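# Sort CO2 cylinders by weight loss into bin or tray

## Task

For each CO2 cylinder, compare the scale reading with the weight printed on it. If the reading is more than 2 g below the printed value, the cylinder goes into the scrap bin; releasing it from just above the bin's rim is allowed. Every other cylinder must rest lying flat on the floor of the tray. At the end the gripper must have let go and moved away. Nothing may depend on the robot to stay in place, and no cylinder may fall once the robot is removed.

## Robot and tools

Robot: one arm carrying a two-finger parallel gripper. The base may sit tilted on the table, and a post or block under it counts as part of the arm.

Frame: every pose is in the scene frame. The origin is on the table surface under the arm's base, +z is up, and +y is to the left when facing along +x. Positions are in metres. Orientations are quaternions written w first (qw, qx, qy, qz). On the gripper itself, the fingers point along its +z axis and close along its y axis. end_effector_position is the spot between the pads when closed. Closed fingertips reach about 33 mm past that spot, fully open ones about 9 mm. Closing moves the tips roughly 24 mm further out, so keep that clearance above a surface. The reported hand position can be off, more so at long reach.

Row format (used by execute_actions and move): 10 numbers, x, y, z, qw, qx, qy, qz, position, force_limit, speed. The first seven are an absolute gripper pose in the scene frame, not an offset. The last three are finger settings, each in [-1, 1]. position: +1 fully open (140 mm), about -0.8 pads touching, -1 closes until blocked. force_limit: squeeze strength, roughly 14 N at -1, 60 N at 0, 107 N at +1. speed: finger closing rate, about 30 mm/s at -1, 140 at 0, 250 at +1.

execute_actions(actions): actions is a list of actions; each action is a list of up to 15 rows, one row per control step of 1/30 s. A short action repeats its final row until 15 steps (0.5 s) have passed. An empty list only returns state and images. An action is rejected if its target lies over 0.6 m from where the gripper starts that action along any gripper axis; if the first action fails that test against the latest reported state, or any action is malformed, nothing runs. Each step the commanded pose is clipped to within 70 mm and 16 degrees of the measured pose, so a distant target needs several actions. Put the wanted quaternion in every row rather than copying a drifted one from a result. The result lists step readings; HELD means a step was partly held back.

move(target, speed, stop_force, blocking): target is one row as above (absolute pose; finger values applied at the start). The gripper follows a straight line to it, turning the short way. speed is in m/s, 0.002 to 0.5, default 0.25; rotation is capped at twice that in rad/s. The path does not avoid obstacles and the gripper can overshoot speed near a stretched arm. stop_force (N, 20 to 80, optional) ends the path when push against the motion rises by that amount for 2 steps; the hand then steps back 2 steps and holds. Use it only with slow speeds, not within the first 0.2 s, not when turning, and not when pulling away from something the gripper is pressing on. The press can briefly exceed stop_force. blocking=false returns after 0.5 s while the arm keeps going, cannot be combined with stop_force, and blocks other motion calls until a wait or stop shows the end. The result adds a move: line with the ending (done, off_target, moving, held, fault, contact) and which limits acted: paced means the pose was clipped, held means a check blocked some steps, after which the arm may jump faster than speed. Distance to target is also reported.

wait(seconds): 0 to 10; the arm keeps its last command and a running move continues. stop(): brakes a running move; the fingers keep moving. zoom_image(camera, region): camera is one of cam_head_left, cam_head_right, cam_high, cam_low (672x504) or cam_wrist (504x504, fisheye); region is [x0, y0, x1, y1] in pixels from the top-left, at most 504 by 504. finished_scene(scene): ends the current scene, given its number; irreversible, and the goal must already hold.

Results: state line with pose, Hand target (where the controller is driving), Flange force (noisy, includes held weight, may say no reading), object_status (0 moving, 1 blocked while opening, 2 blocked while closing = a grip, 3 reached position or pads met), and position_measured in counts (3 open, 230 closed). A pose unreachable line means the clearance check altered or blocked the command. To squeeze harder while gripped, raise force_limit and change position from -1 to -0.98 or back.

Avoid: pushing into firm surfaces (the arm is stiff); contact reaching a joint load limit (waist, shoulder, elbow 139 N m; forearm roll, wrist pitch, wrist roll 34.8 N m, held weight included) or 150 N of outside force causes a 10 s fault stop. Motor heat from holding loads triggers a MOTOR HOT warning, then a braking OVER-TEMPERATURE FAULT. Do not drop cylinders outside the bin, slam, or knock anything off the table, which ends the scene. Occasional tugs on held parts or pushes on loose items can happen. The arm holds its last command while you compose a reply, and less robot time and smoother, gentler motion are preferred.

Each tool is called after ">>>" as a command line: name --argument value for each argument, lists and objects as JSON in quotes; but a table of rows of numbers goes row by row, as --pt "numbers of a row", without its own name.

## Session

>>> execute_actions --actions '[]'

Scene clock: 0.00 s.
end_effector_position=(+0.4332, +0.3726, +0.2329) position_measured=3 object_status=3 end_effector_quat_wxyz=(-0.008, +0.401, +0.916, +0.021)
Joint positions: [ 0.898  0.802 -0.175  0.123 -0.606  2.842]
Joint velocities: [-0.     0.     0.     0.     0.     0.003]
Flange force (N, the push that the arm receives, along the gripper's own x y z axes): no reading
Hand target: +0.433, +0.373, +0.233; -0.008, +0.401, +0.916, +0.021

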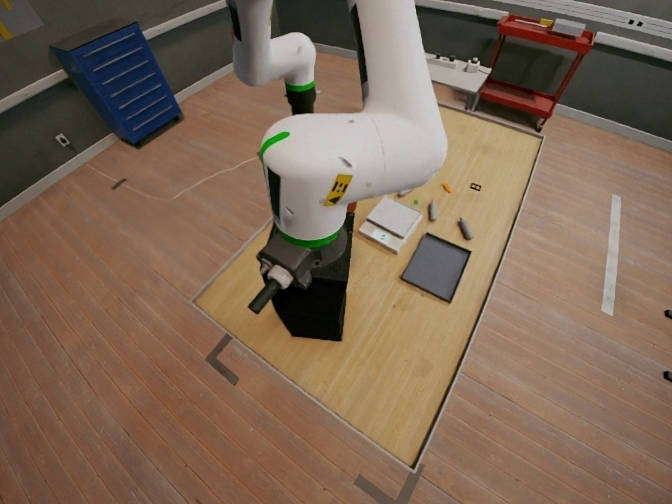

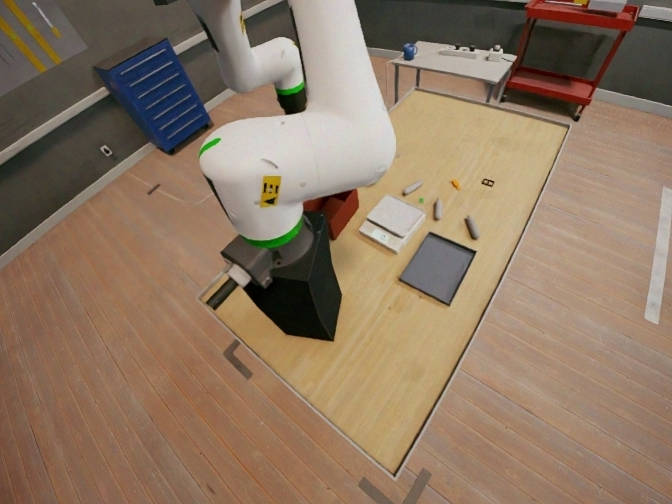

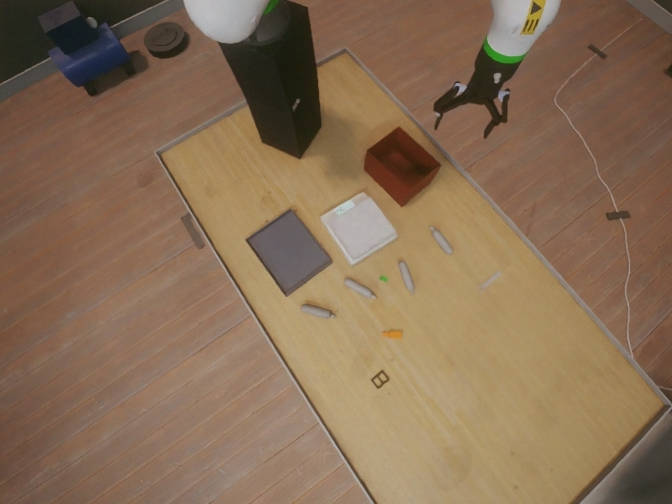

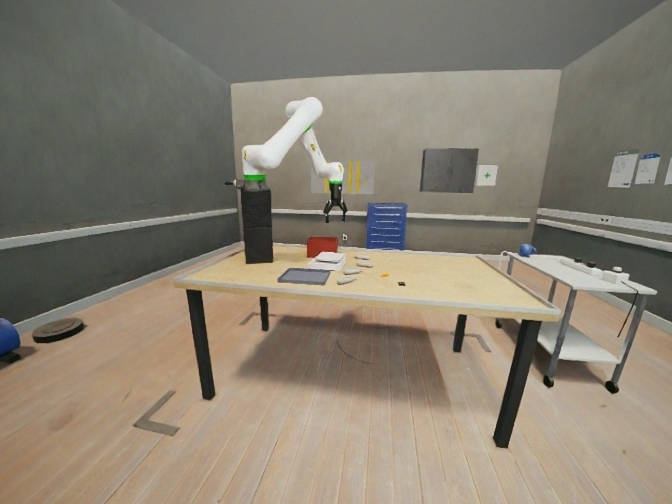

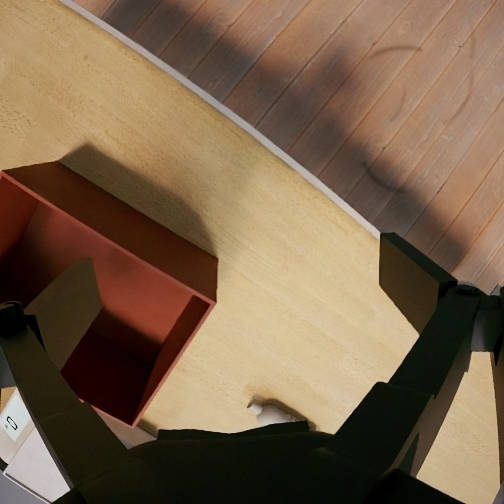

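>>> move --target '[0.55,-0.03,0.42,0,1,0,0,0,0,0]' --speed 0.4

Scene clock: 8.83 s.
end_effector_position=(+0.5501, -0.0281, +0.4199) position_measured=129 object_status=3 end_effector_quat_wxyz=(-0.002, +1.000, +0.000, -0.001)
Joint positions: [ 0.203  0.366 -0.198  0.12  -0.986  1.257]
Joint velocities: [-0.001  0.001  0.001 -0.    -0.002 -0.002]
Flange force (N, the push that the arm receives, along the gripper's own x y z axes): [-7.3 -2.2 1.2]
Hand target: +0.550, -0.028, +0.420; -0.002, +1.000, +0.000, -0.001
Off the commanded pose: 0.002 m, 0 deg.
move: done

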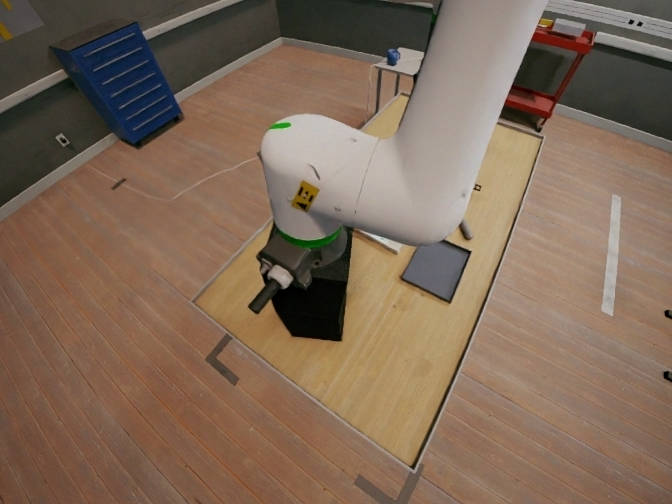

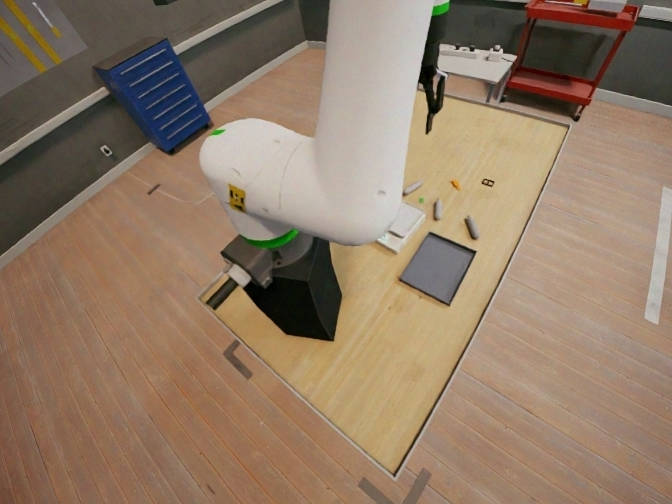

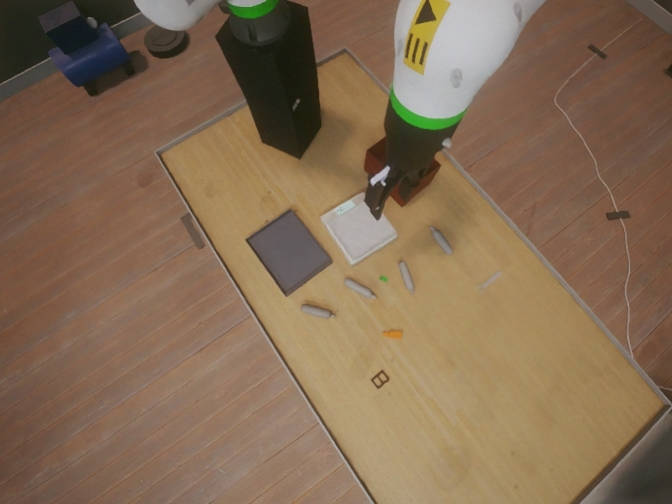

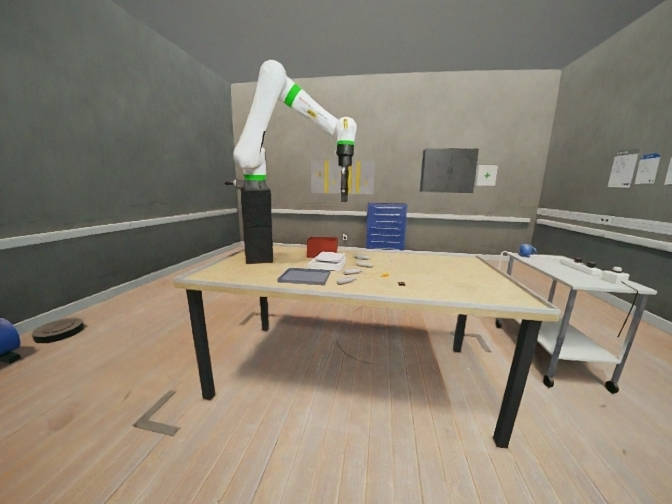

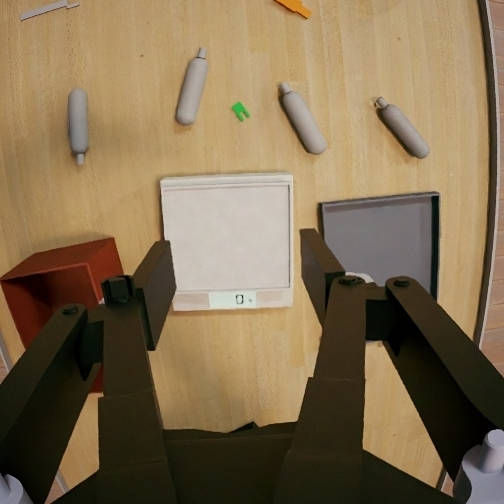

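>>> move --target '[0.62,-0.125,0.11,0,0.966,0.259,0,0,0,0]' --speed 0.35

Scene clock: 14.57 s.
end_effector_position=(+0.6193, -0.1247, +0.1100) position_measured=129 object_status=3 end_effector_quat_wxyz=(-0.000, +0.966, +0.259, +0.000)
Joint positions: [-0.036  1.033  0.07   0.176 -0.567  1.937]
Joint velocities: [-0.001  0.002  0.003 -0.002 -0.002  0.006]
Flange force (N, the push that the arm receives, along the gripper's own x y z axes): [-6.0 -6.5 -7.6]
Hand target: +0.619, -0.125, +0.110; -0.000, +0.966, +0.259, +0.000
Off the commanded pose: 0.001 m, 0 deg.
move: done

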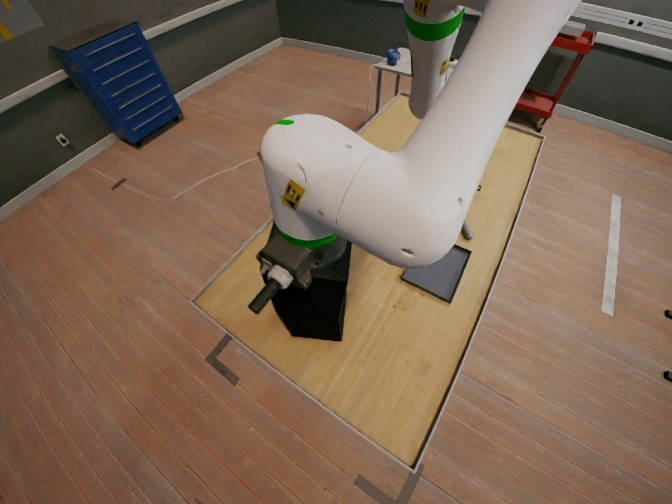

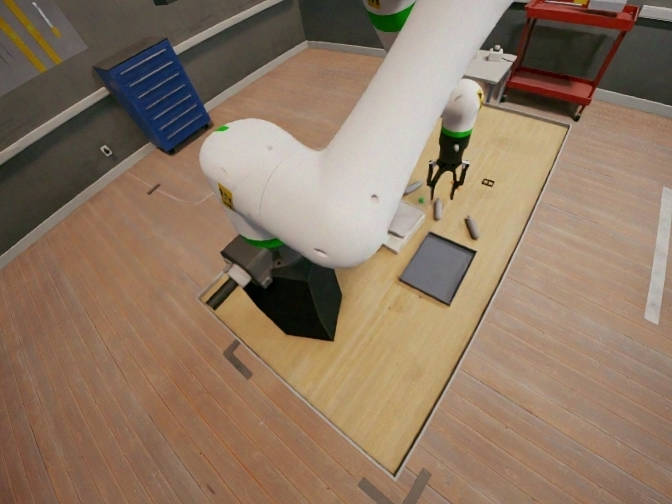

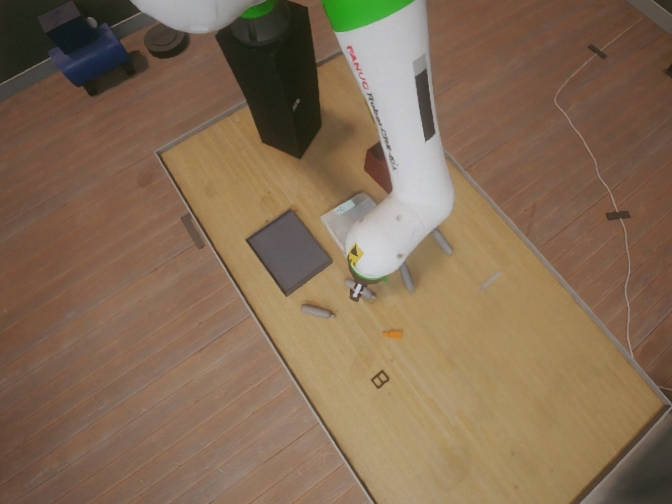

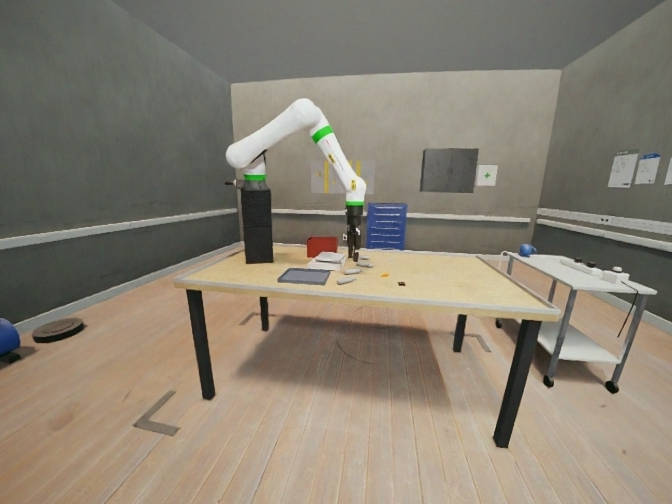

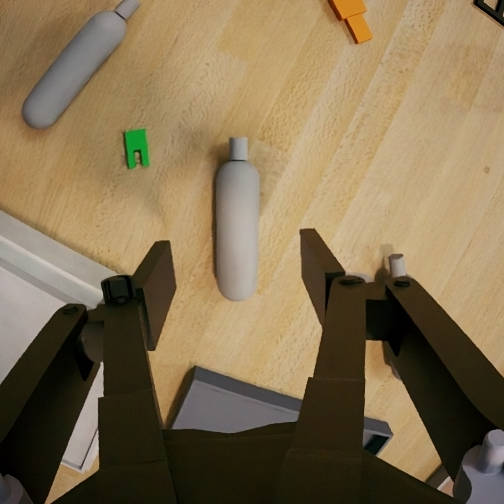

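Good. Go direct to a 155° flip.

>>> move --target '[0.618,-0.127,0.041,0,0.966,0.259,0,0,0,0]' --speed 0.08

>>> move --target '[0.618,-0.127,0.041,0,0.966,0.259,0,-1,0,0]'

>>> move --target '[0.6,0,0.3,0,1,0,0,-1,0,0]'

>>> move --target '[0.6,-0.17,0.58,0.97,0.24,0,0,-1,0,0]' --speed 0.4

>>> zoom_image --camera "cam_high" --region '[285,170,415,300]'

Scene clock: 23.50 s.
end_effector_position=(+0.6179, -0.1270, +0.0411) position_measured=129 object_status=3 end_effector_quat_wxyz=(+0.000, +0.966, +0.259, +0.000)
Joint positions: [-0.05   1.175  0.14   0.199 -0.495  1.926]
Joint velocities: [-0.    -0.     0.001  0.    -0.     0.   ]
Flange force (N, the push that the arm receives, along the gripper's own x y z axes): [-1.6 -4.2 -2.4]
Hand target: +0.618, -0.127, +0.041; +0.000, +0.966, +0.259, -0.000
Off the commanded pose: 0.000 m, 0 deg.
move: done

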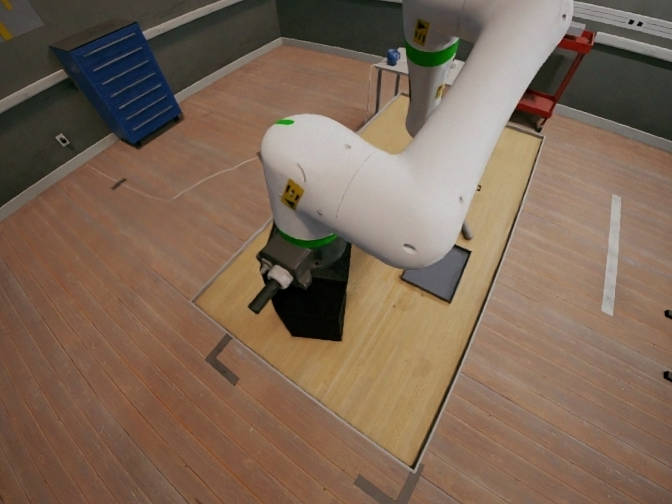

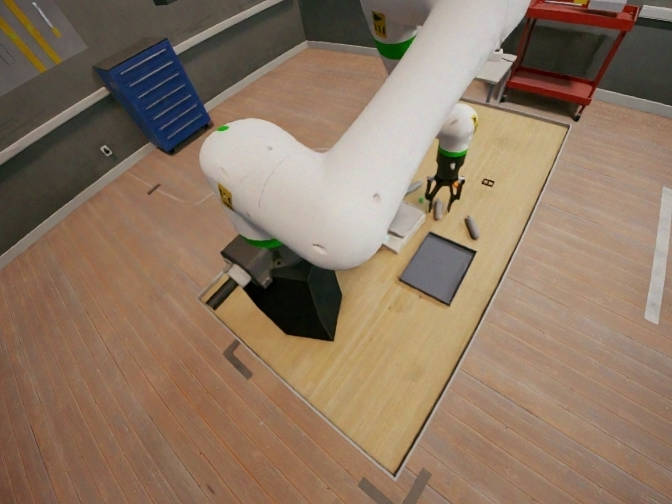

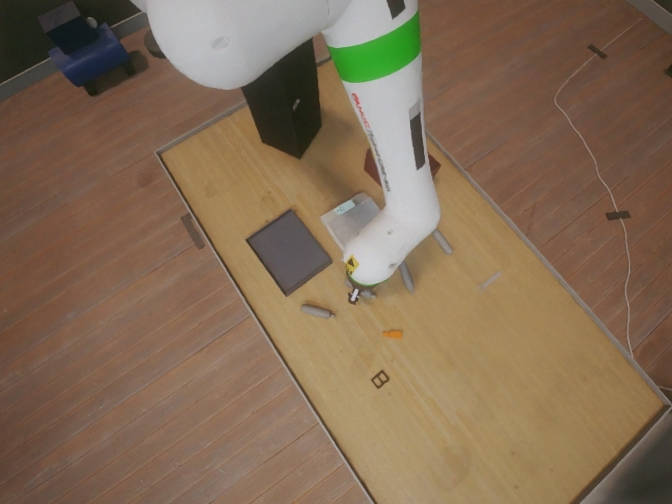

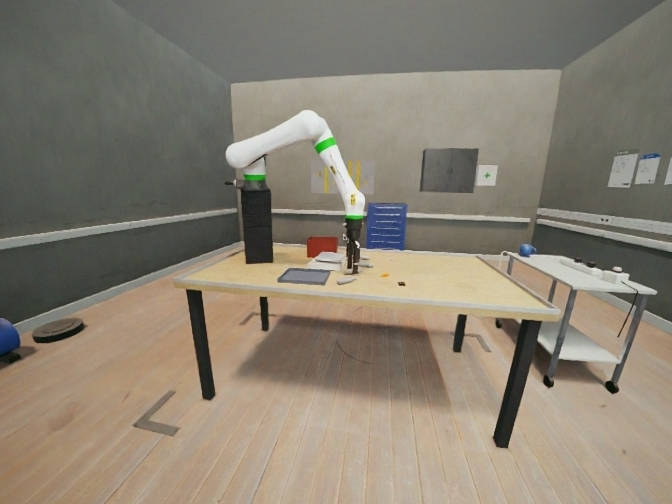

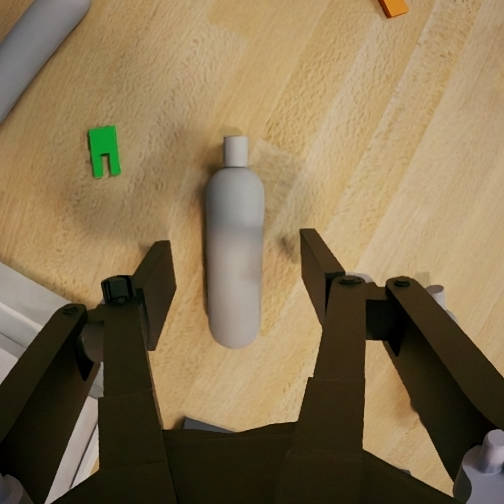

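Scene clock: 24.20 s.
end_effector_position=(+0.6180, -0.1270, +0.0410) position_measured=192 object_status=2 end_effector_quat_wxyz=(+0.000, +0.966, +0.259, +0.000)
Joint positions: [-0.05   1.175  0.141  0.199 -0.496  1.926]
Joint velocities: [ 0.     0.002  0.    -0.001  0.001 -0.002]
Flange force (N, the push that the arm receives, along the gripper's own x y z axes): [-8.9 -9.7 -28.0]
Hand target: +0.618, -0.127, +0.041; -0.000, +0.966, +0.259, +0.000
Off the commanded pose: 0.000 m, 0 deg.
move: done

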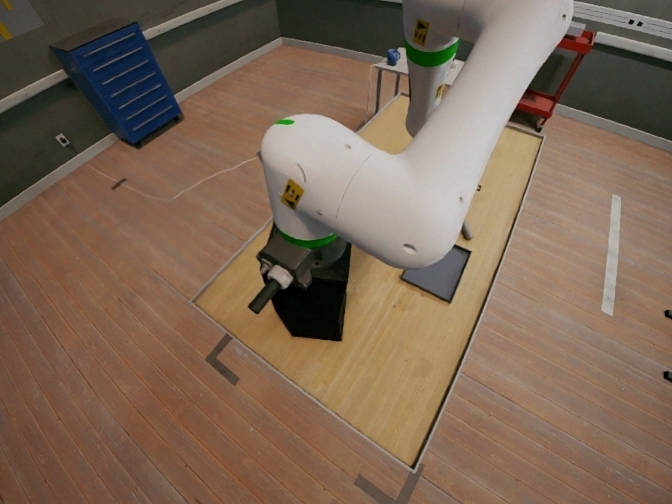

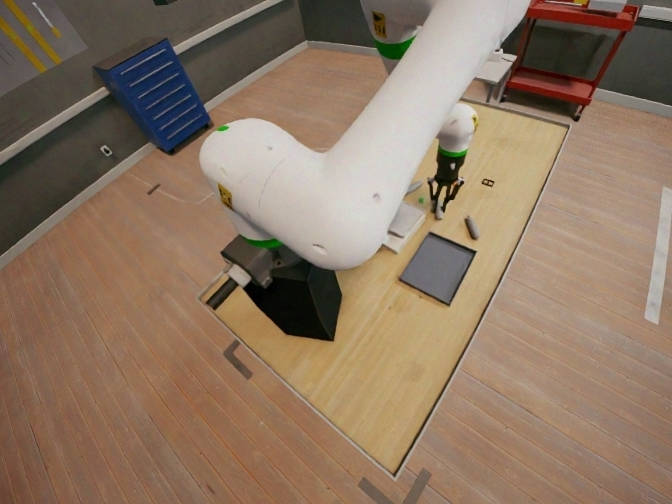

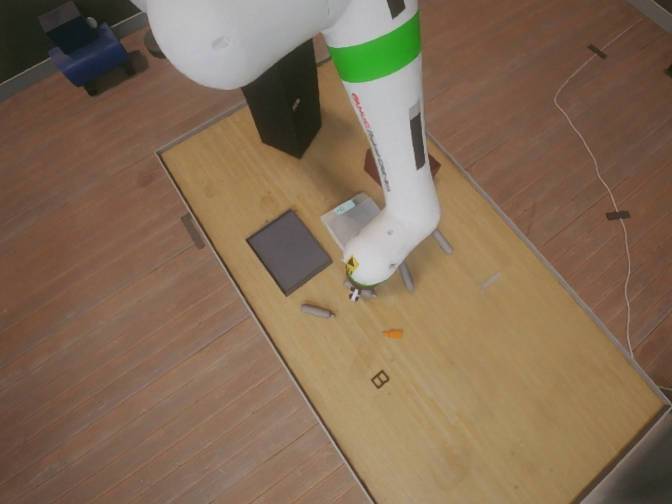

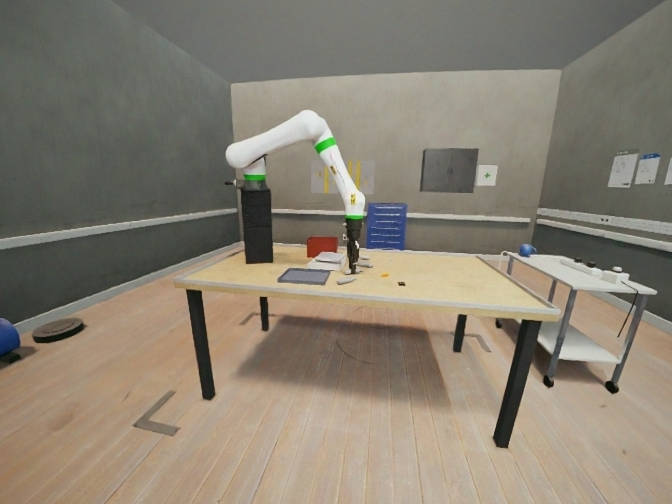

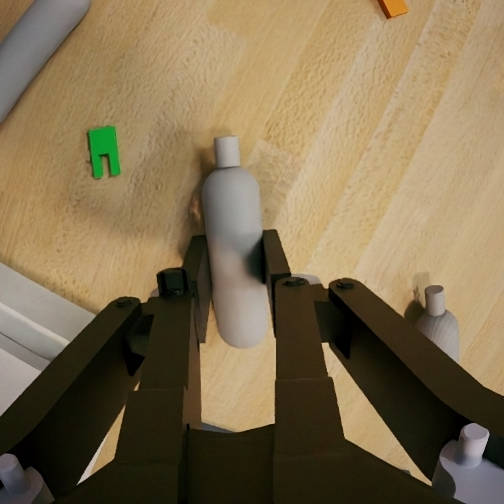

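Scene clock: 25.80 s.
end_effector_position=(+0.6005, -0.0004, +0.2998) position_measured=192 object_status=2 end_effector_quat_wxyz=(+0.000, +1.000, +0.000, -0.000)
Joint positions: [ 0.208  0.652 -0.099  0.145 -0.802  1.217]
Joint velocities: [ 0.001 -0.003 -0.     0.     0.    -0.001]
Flange force (N, the push that the arm receives, along the gripper's own x y z axes): [-2.0 -1.4 -1.4]
Hand target: +0.601, -0.000, +0.300; +0.000, +1.000, +0.000, -0.000
Off the commanded pose: 0.001 m, 0 deg.
move: done

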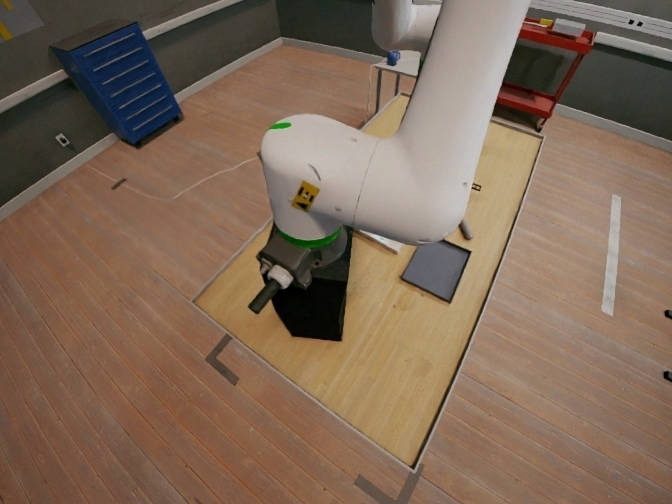

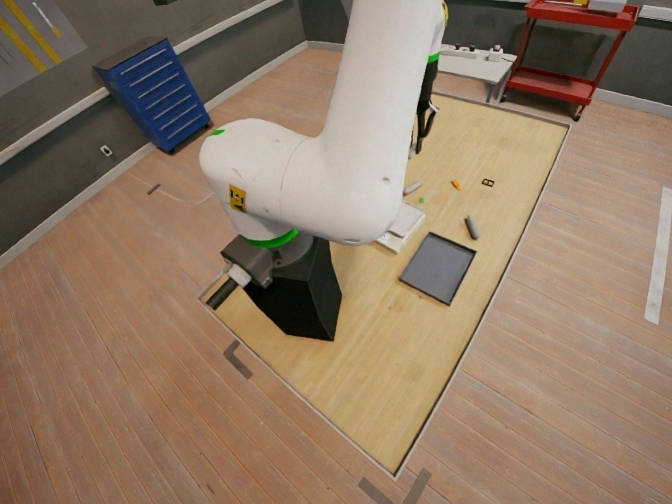

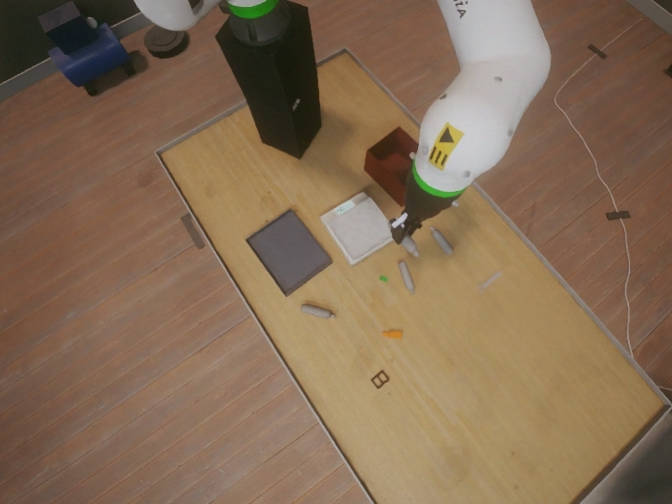

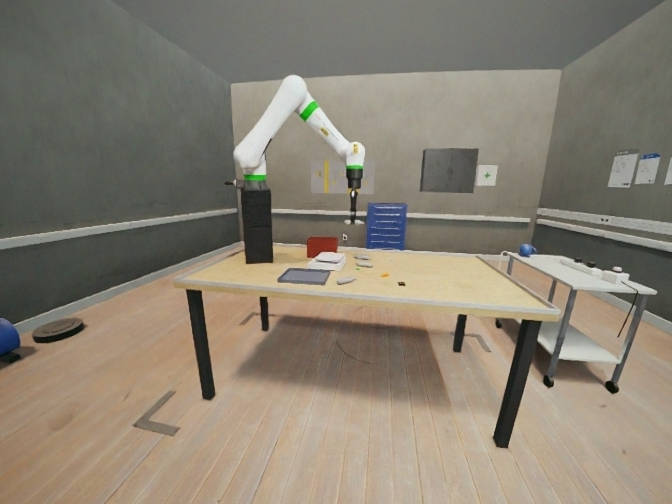

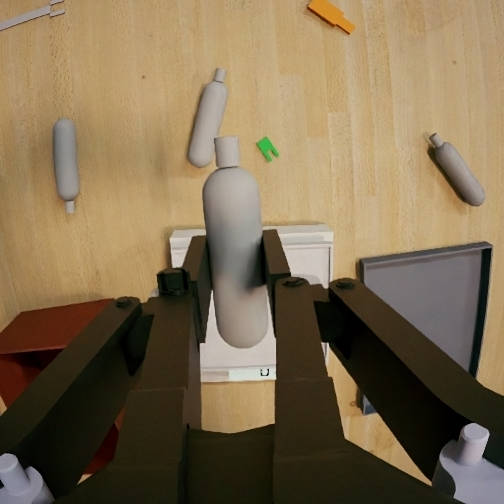

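Scene clock: 29.70 s.
end_effector_position=(+0.6016, -0.1697, +0.5804) position_measured=192 object_status=2 end_effector_quat_wxyz=(+0.971, +0.240, -0.001, -0.003)
Joint positions: [-0.173  1.438  0.075  2.034 -2.698  0.371]
Joint velocities: [-0.004 -0.     0.002  0.012  0.001  0.007]
Flange force (N, the push that the arm receives, along the gripper's own x y z axes): no reading
Hand target: +0.602, -0.170, +0.580; +0.971, +0.240, -0.001, -0.003
Off the commanded pose: 0.002 m, 0 deg.
move: done

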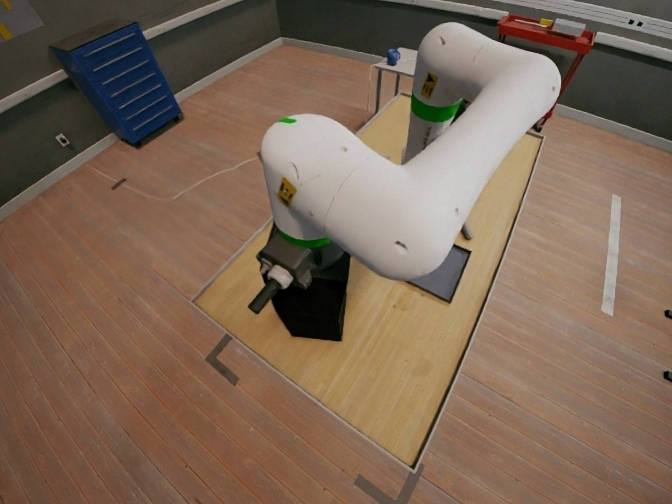

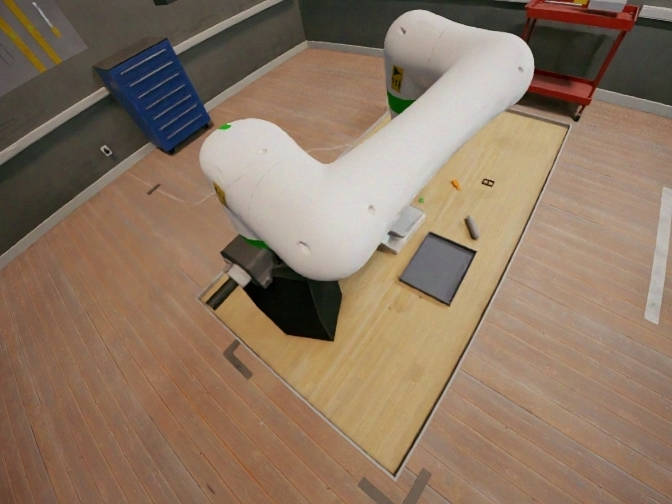

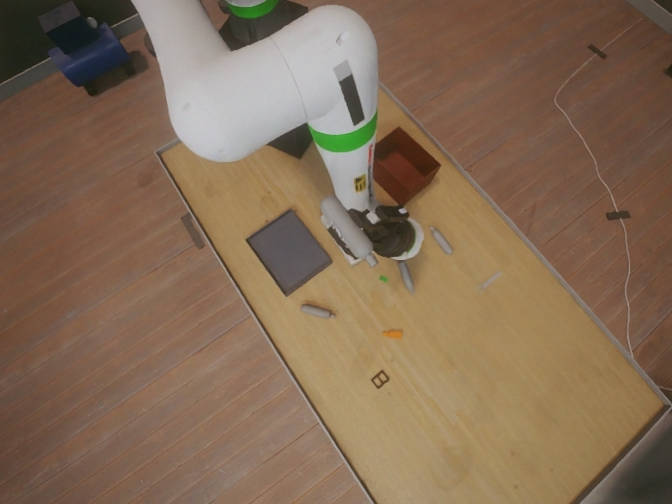

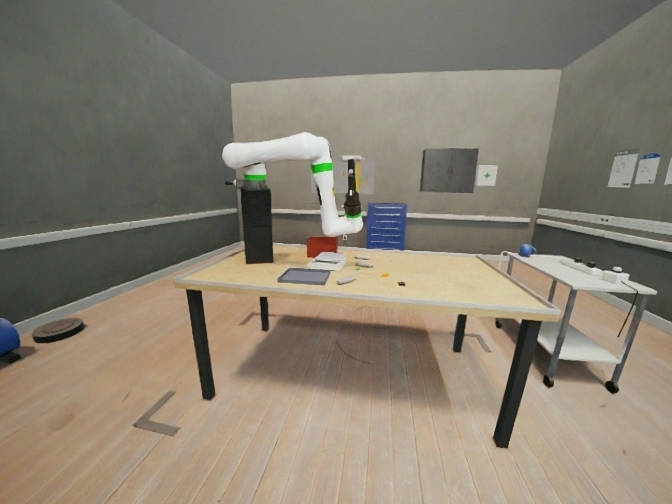

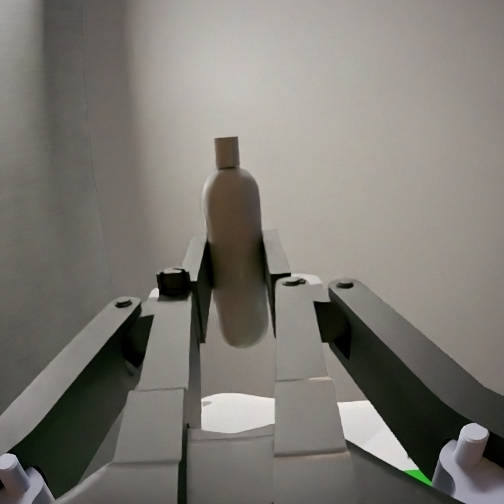

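Region (285, 170, 415, 300) of cam_high's 672x504 image, scaled by 3.877, with more detail than that image has.

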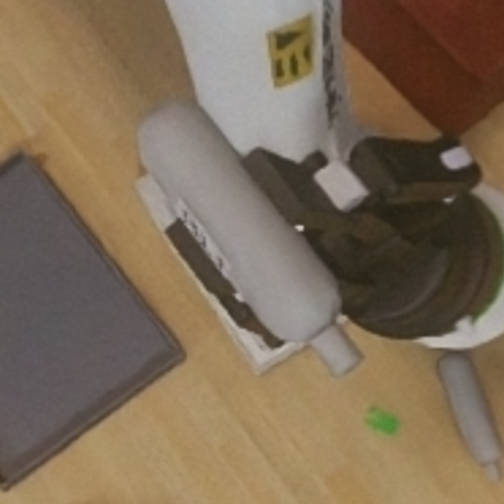

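>>> move --target '[0.6,-0.08,0.6,0.99,0.13,0,0,-1,0,0]' --speed 0.3

>>> zoom_image --camera "cam_high" --region '[300,130,480,290]'

Scene clock: 46.00 s.
end_effector_position=(+0.5999, -0.0801, +0.6000) position_measured=192 object_status=2 end_effector_quat_wxyz=(+0.991, +0.131, -0.001, -0.000)
Joint positions: [-0.234  1.478  0.198  2.565 -2.818  0.826]
Joint velocities: [-0.007  0.001  0.008  0.027  0.004  0.021]
Flange force (N, the push that the arm receives, along the gripper's own x y z axes): no reading
Hand target: +0.600, -0.080, +0.600; +0.991, +0.131, -0.001, -0.000
Off the commanded pose: 0.000 m, 0 deg.
move: done

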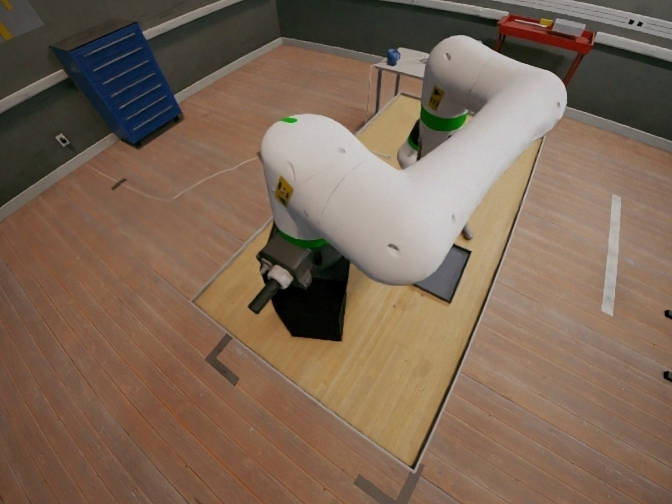

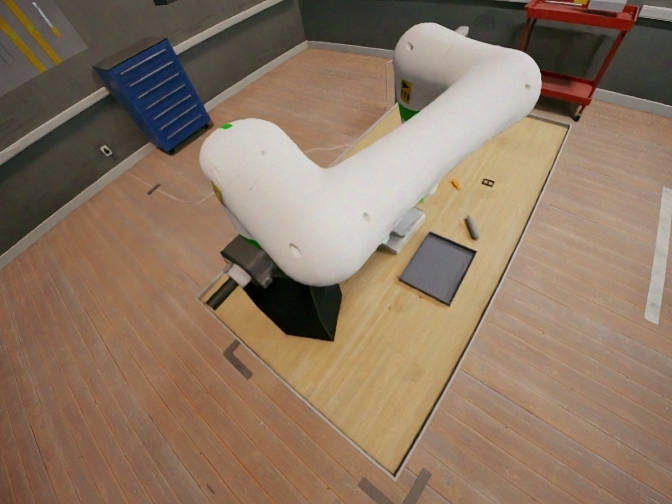

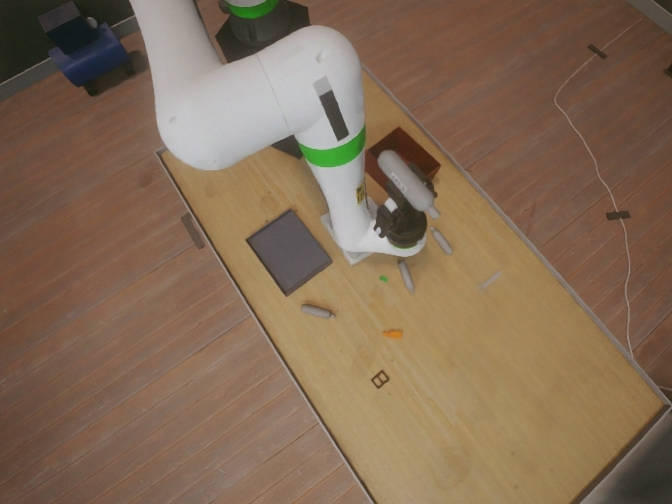

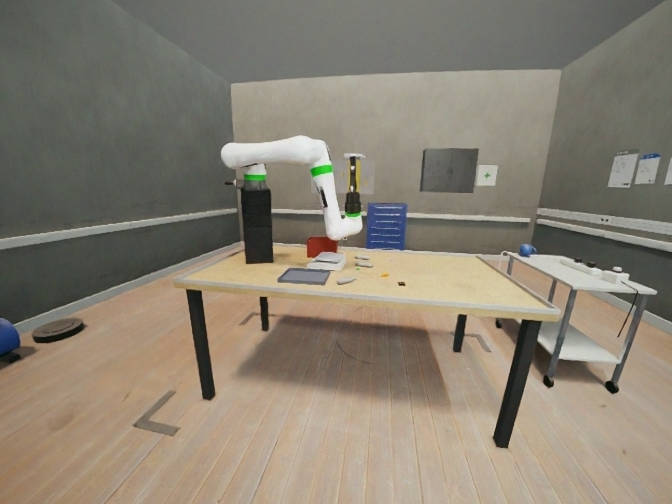

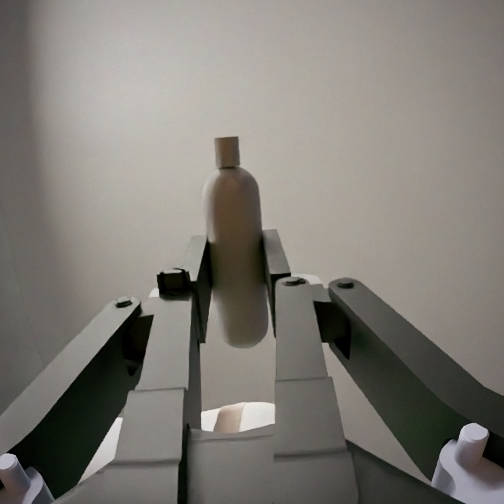

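Region (300, 130, 480, 290) of cam_high's 672x504 image, scaled by 2.800, with more detail than that image has.

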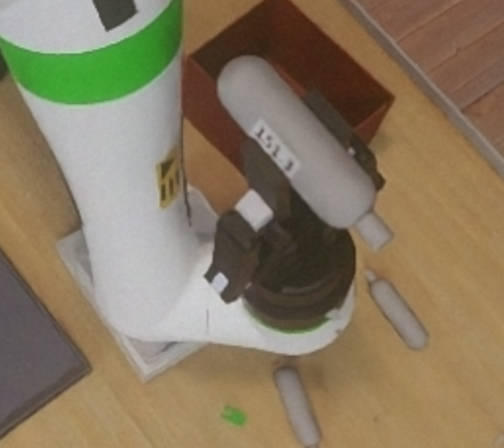

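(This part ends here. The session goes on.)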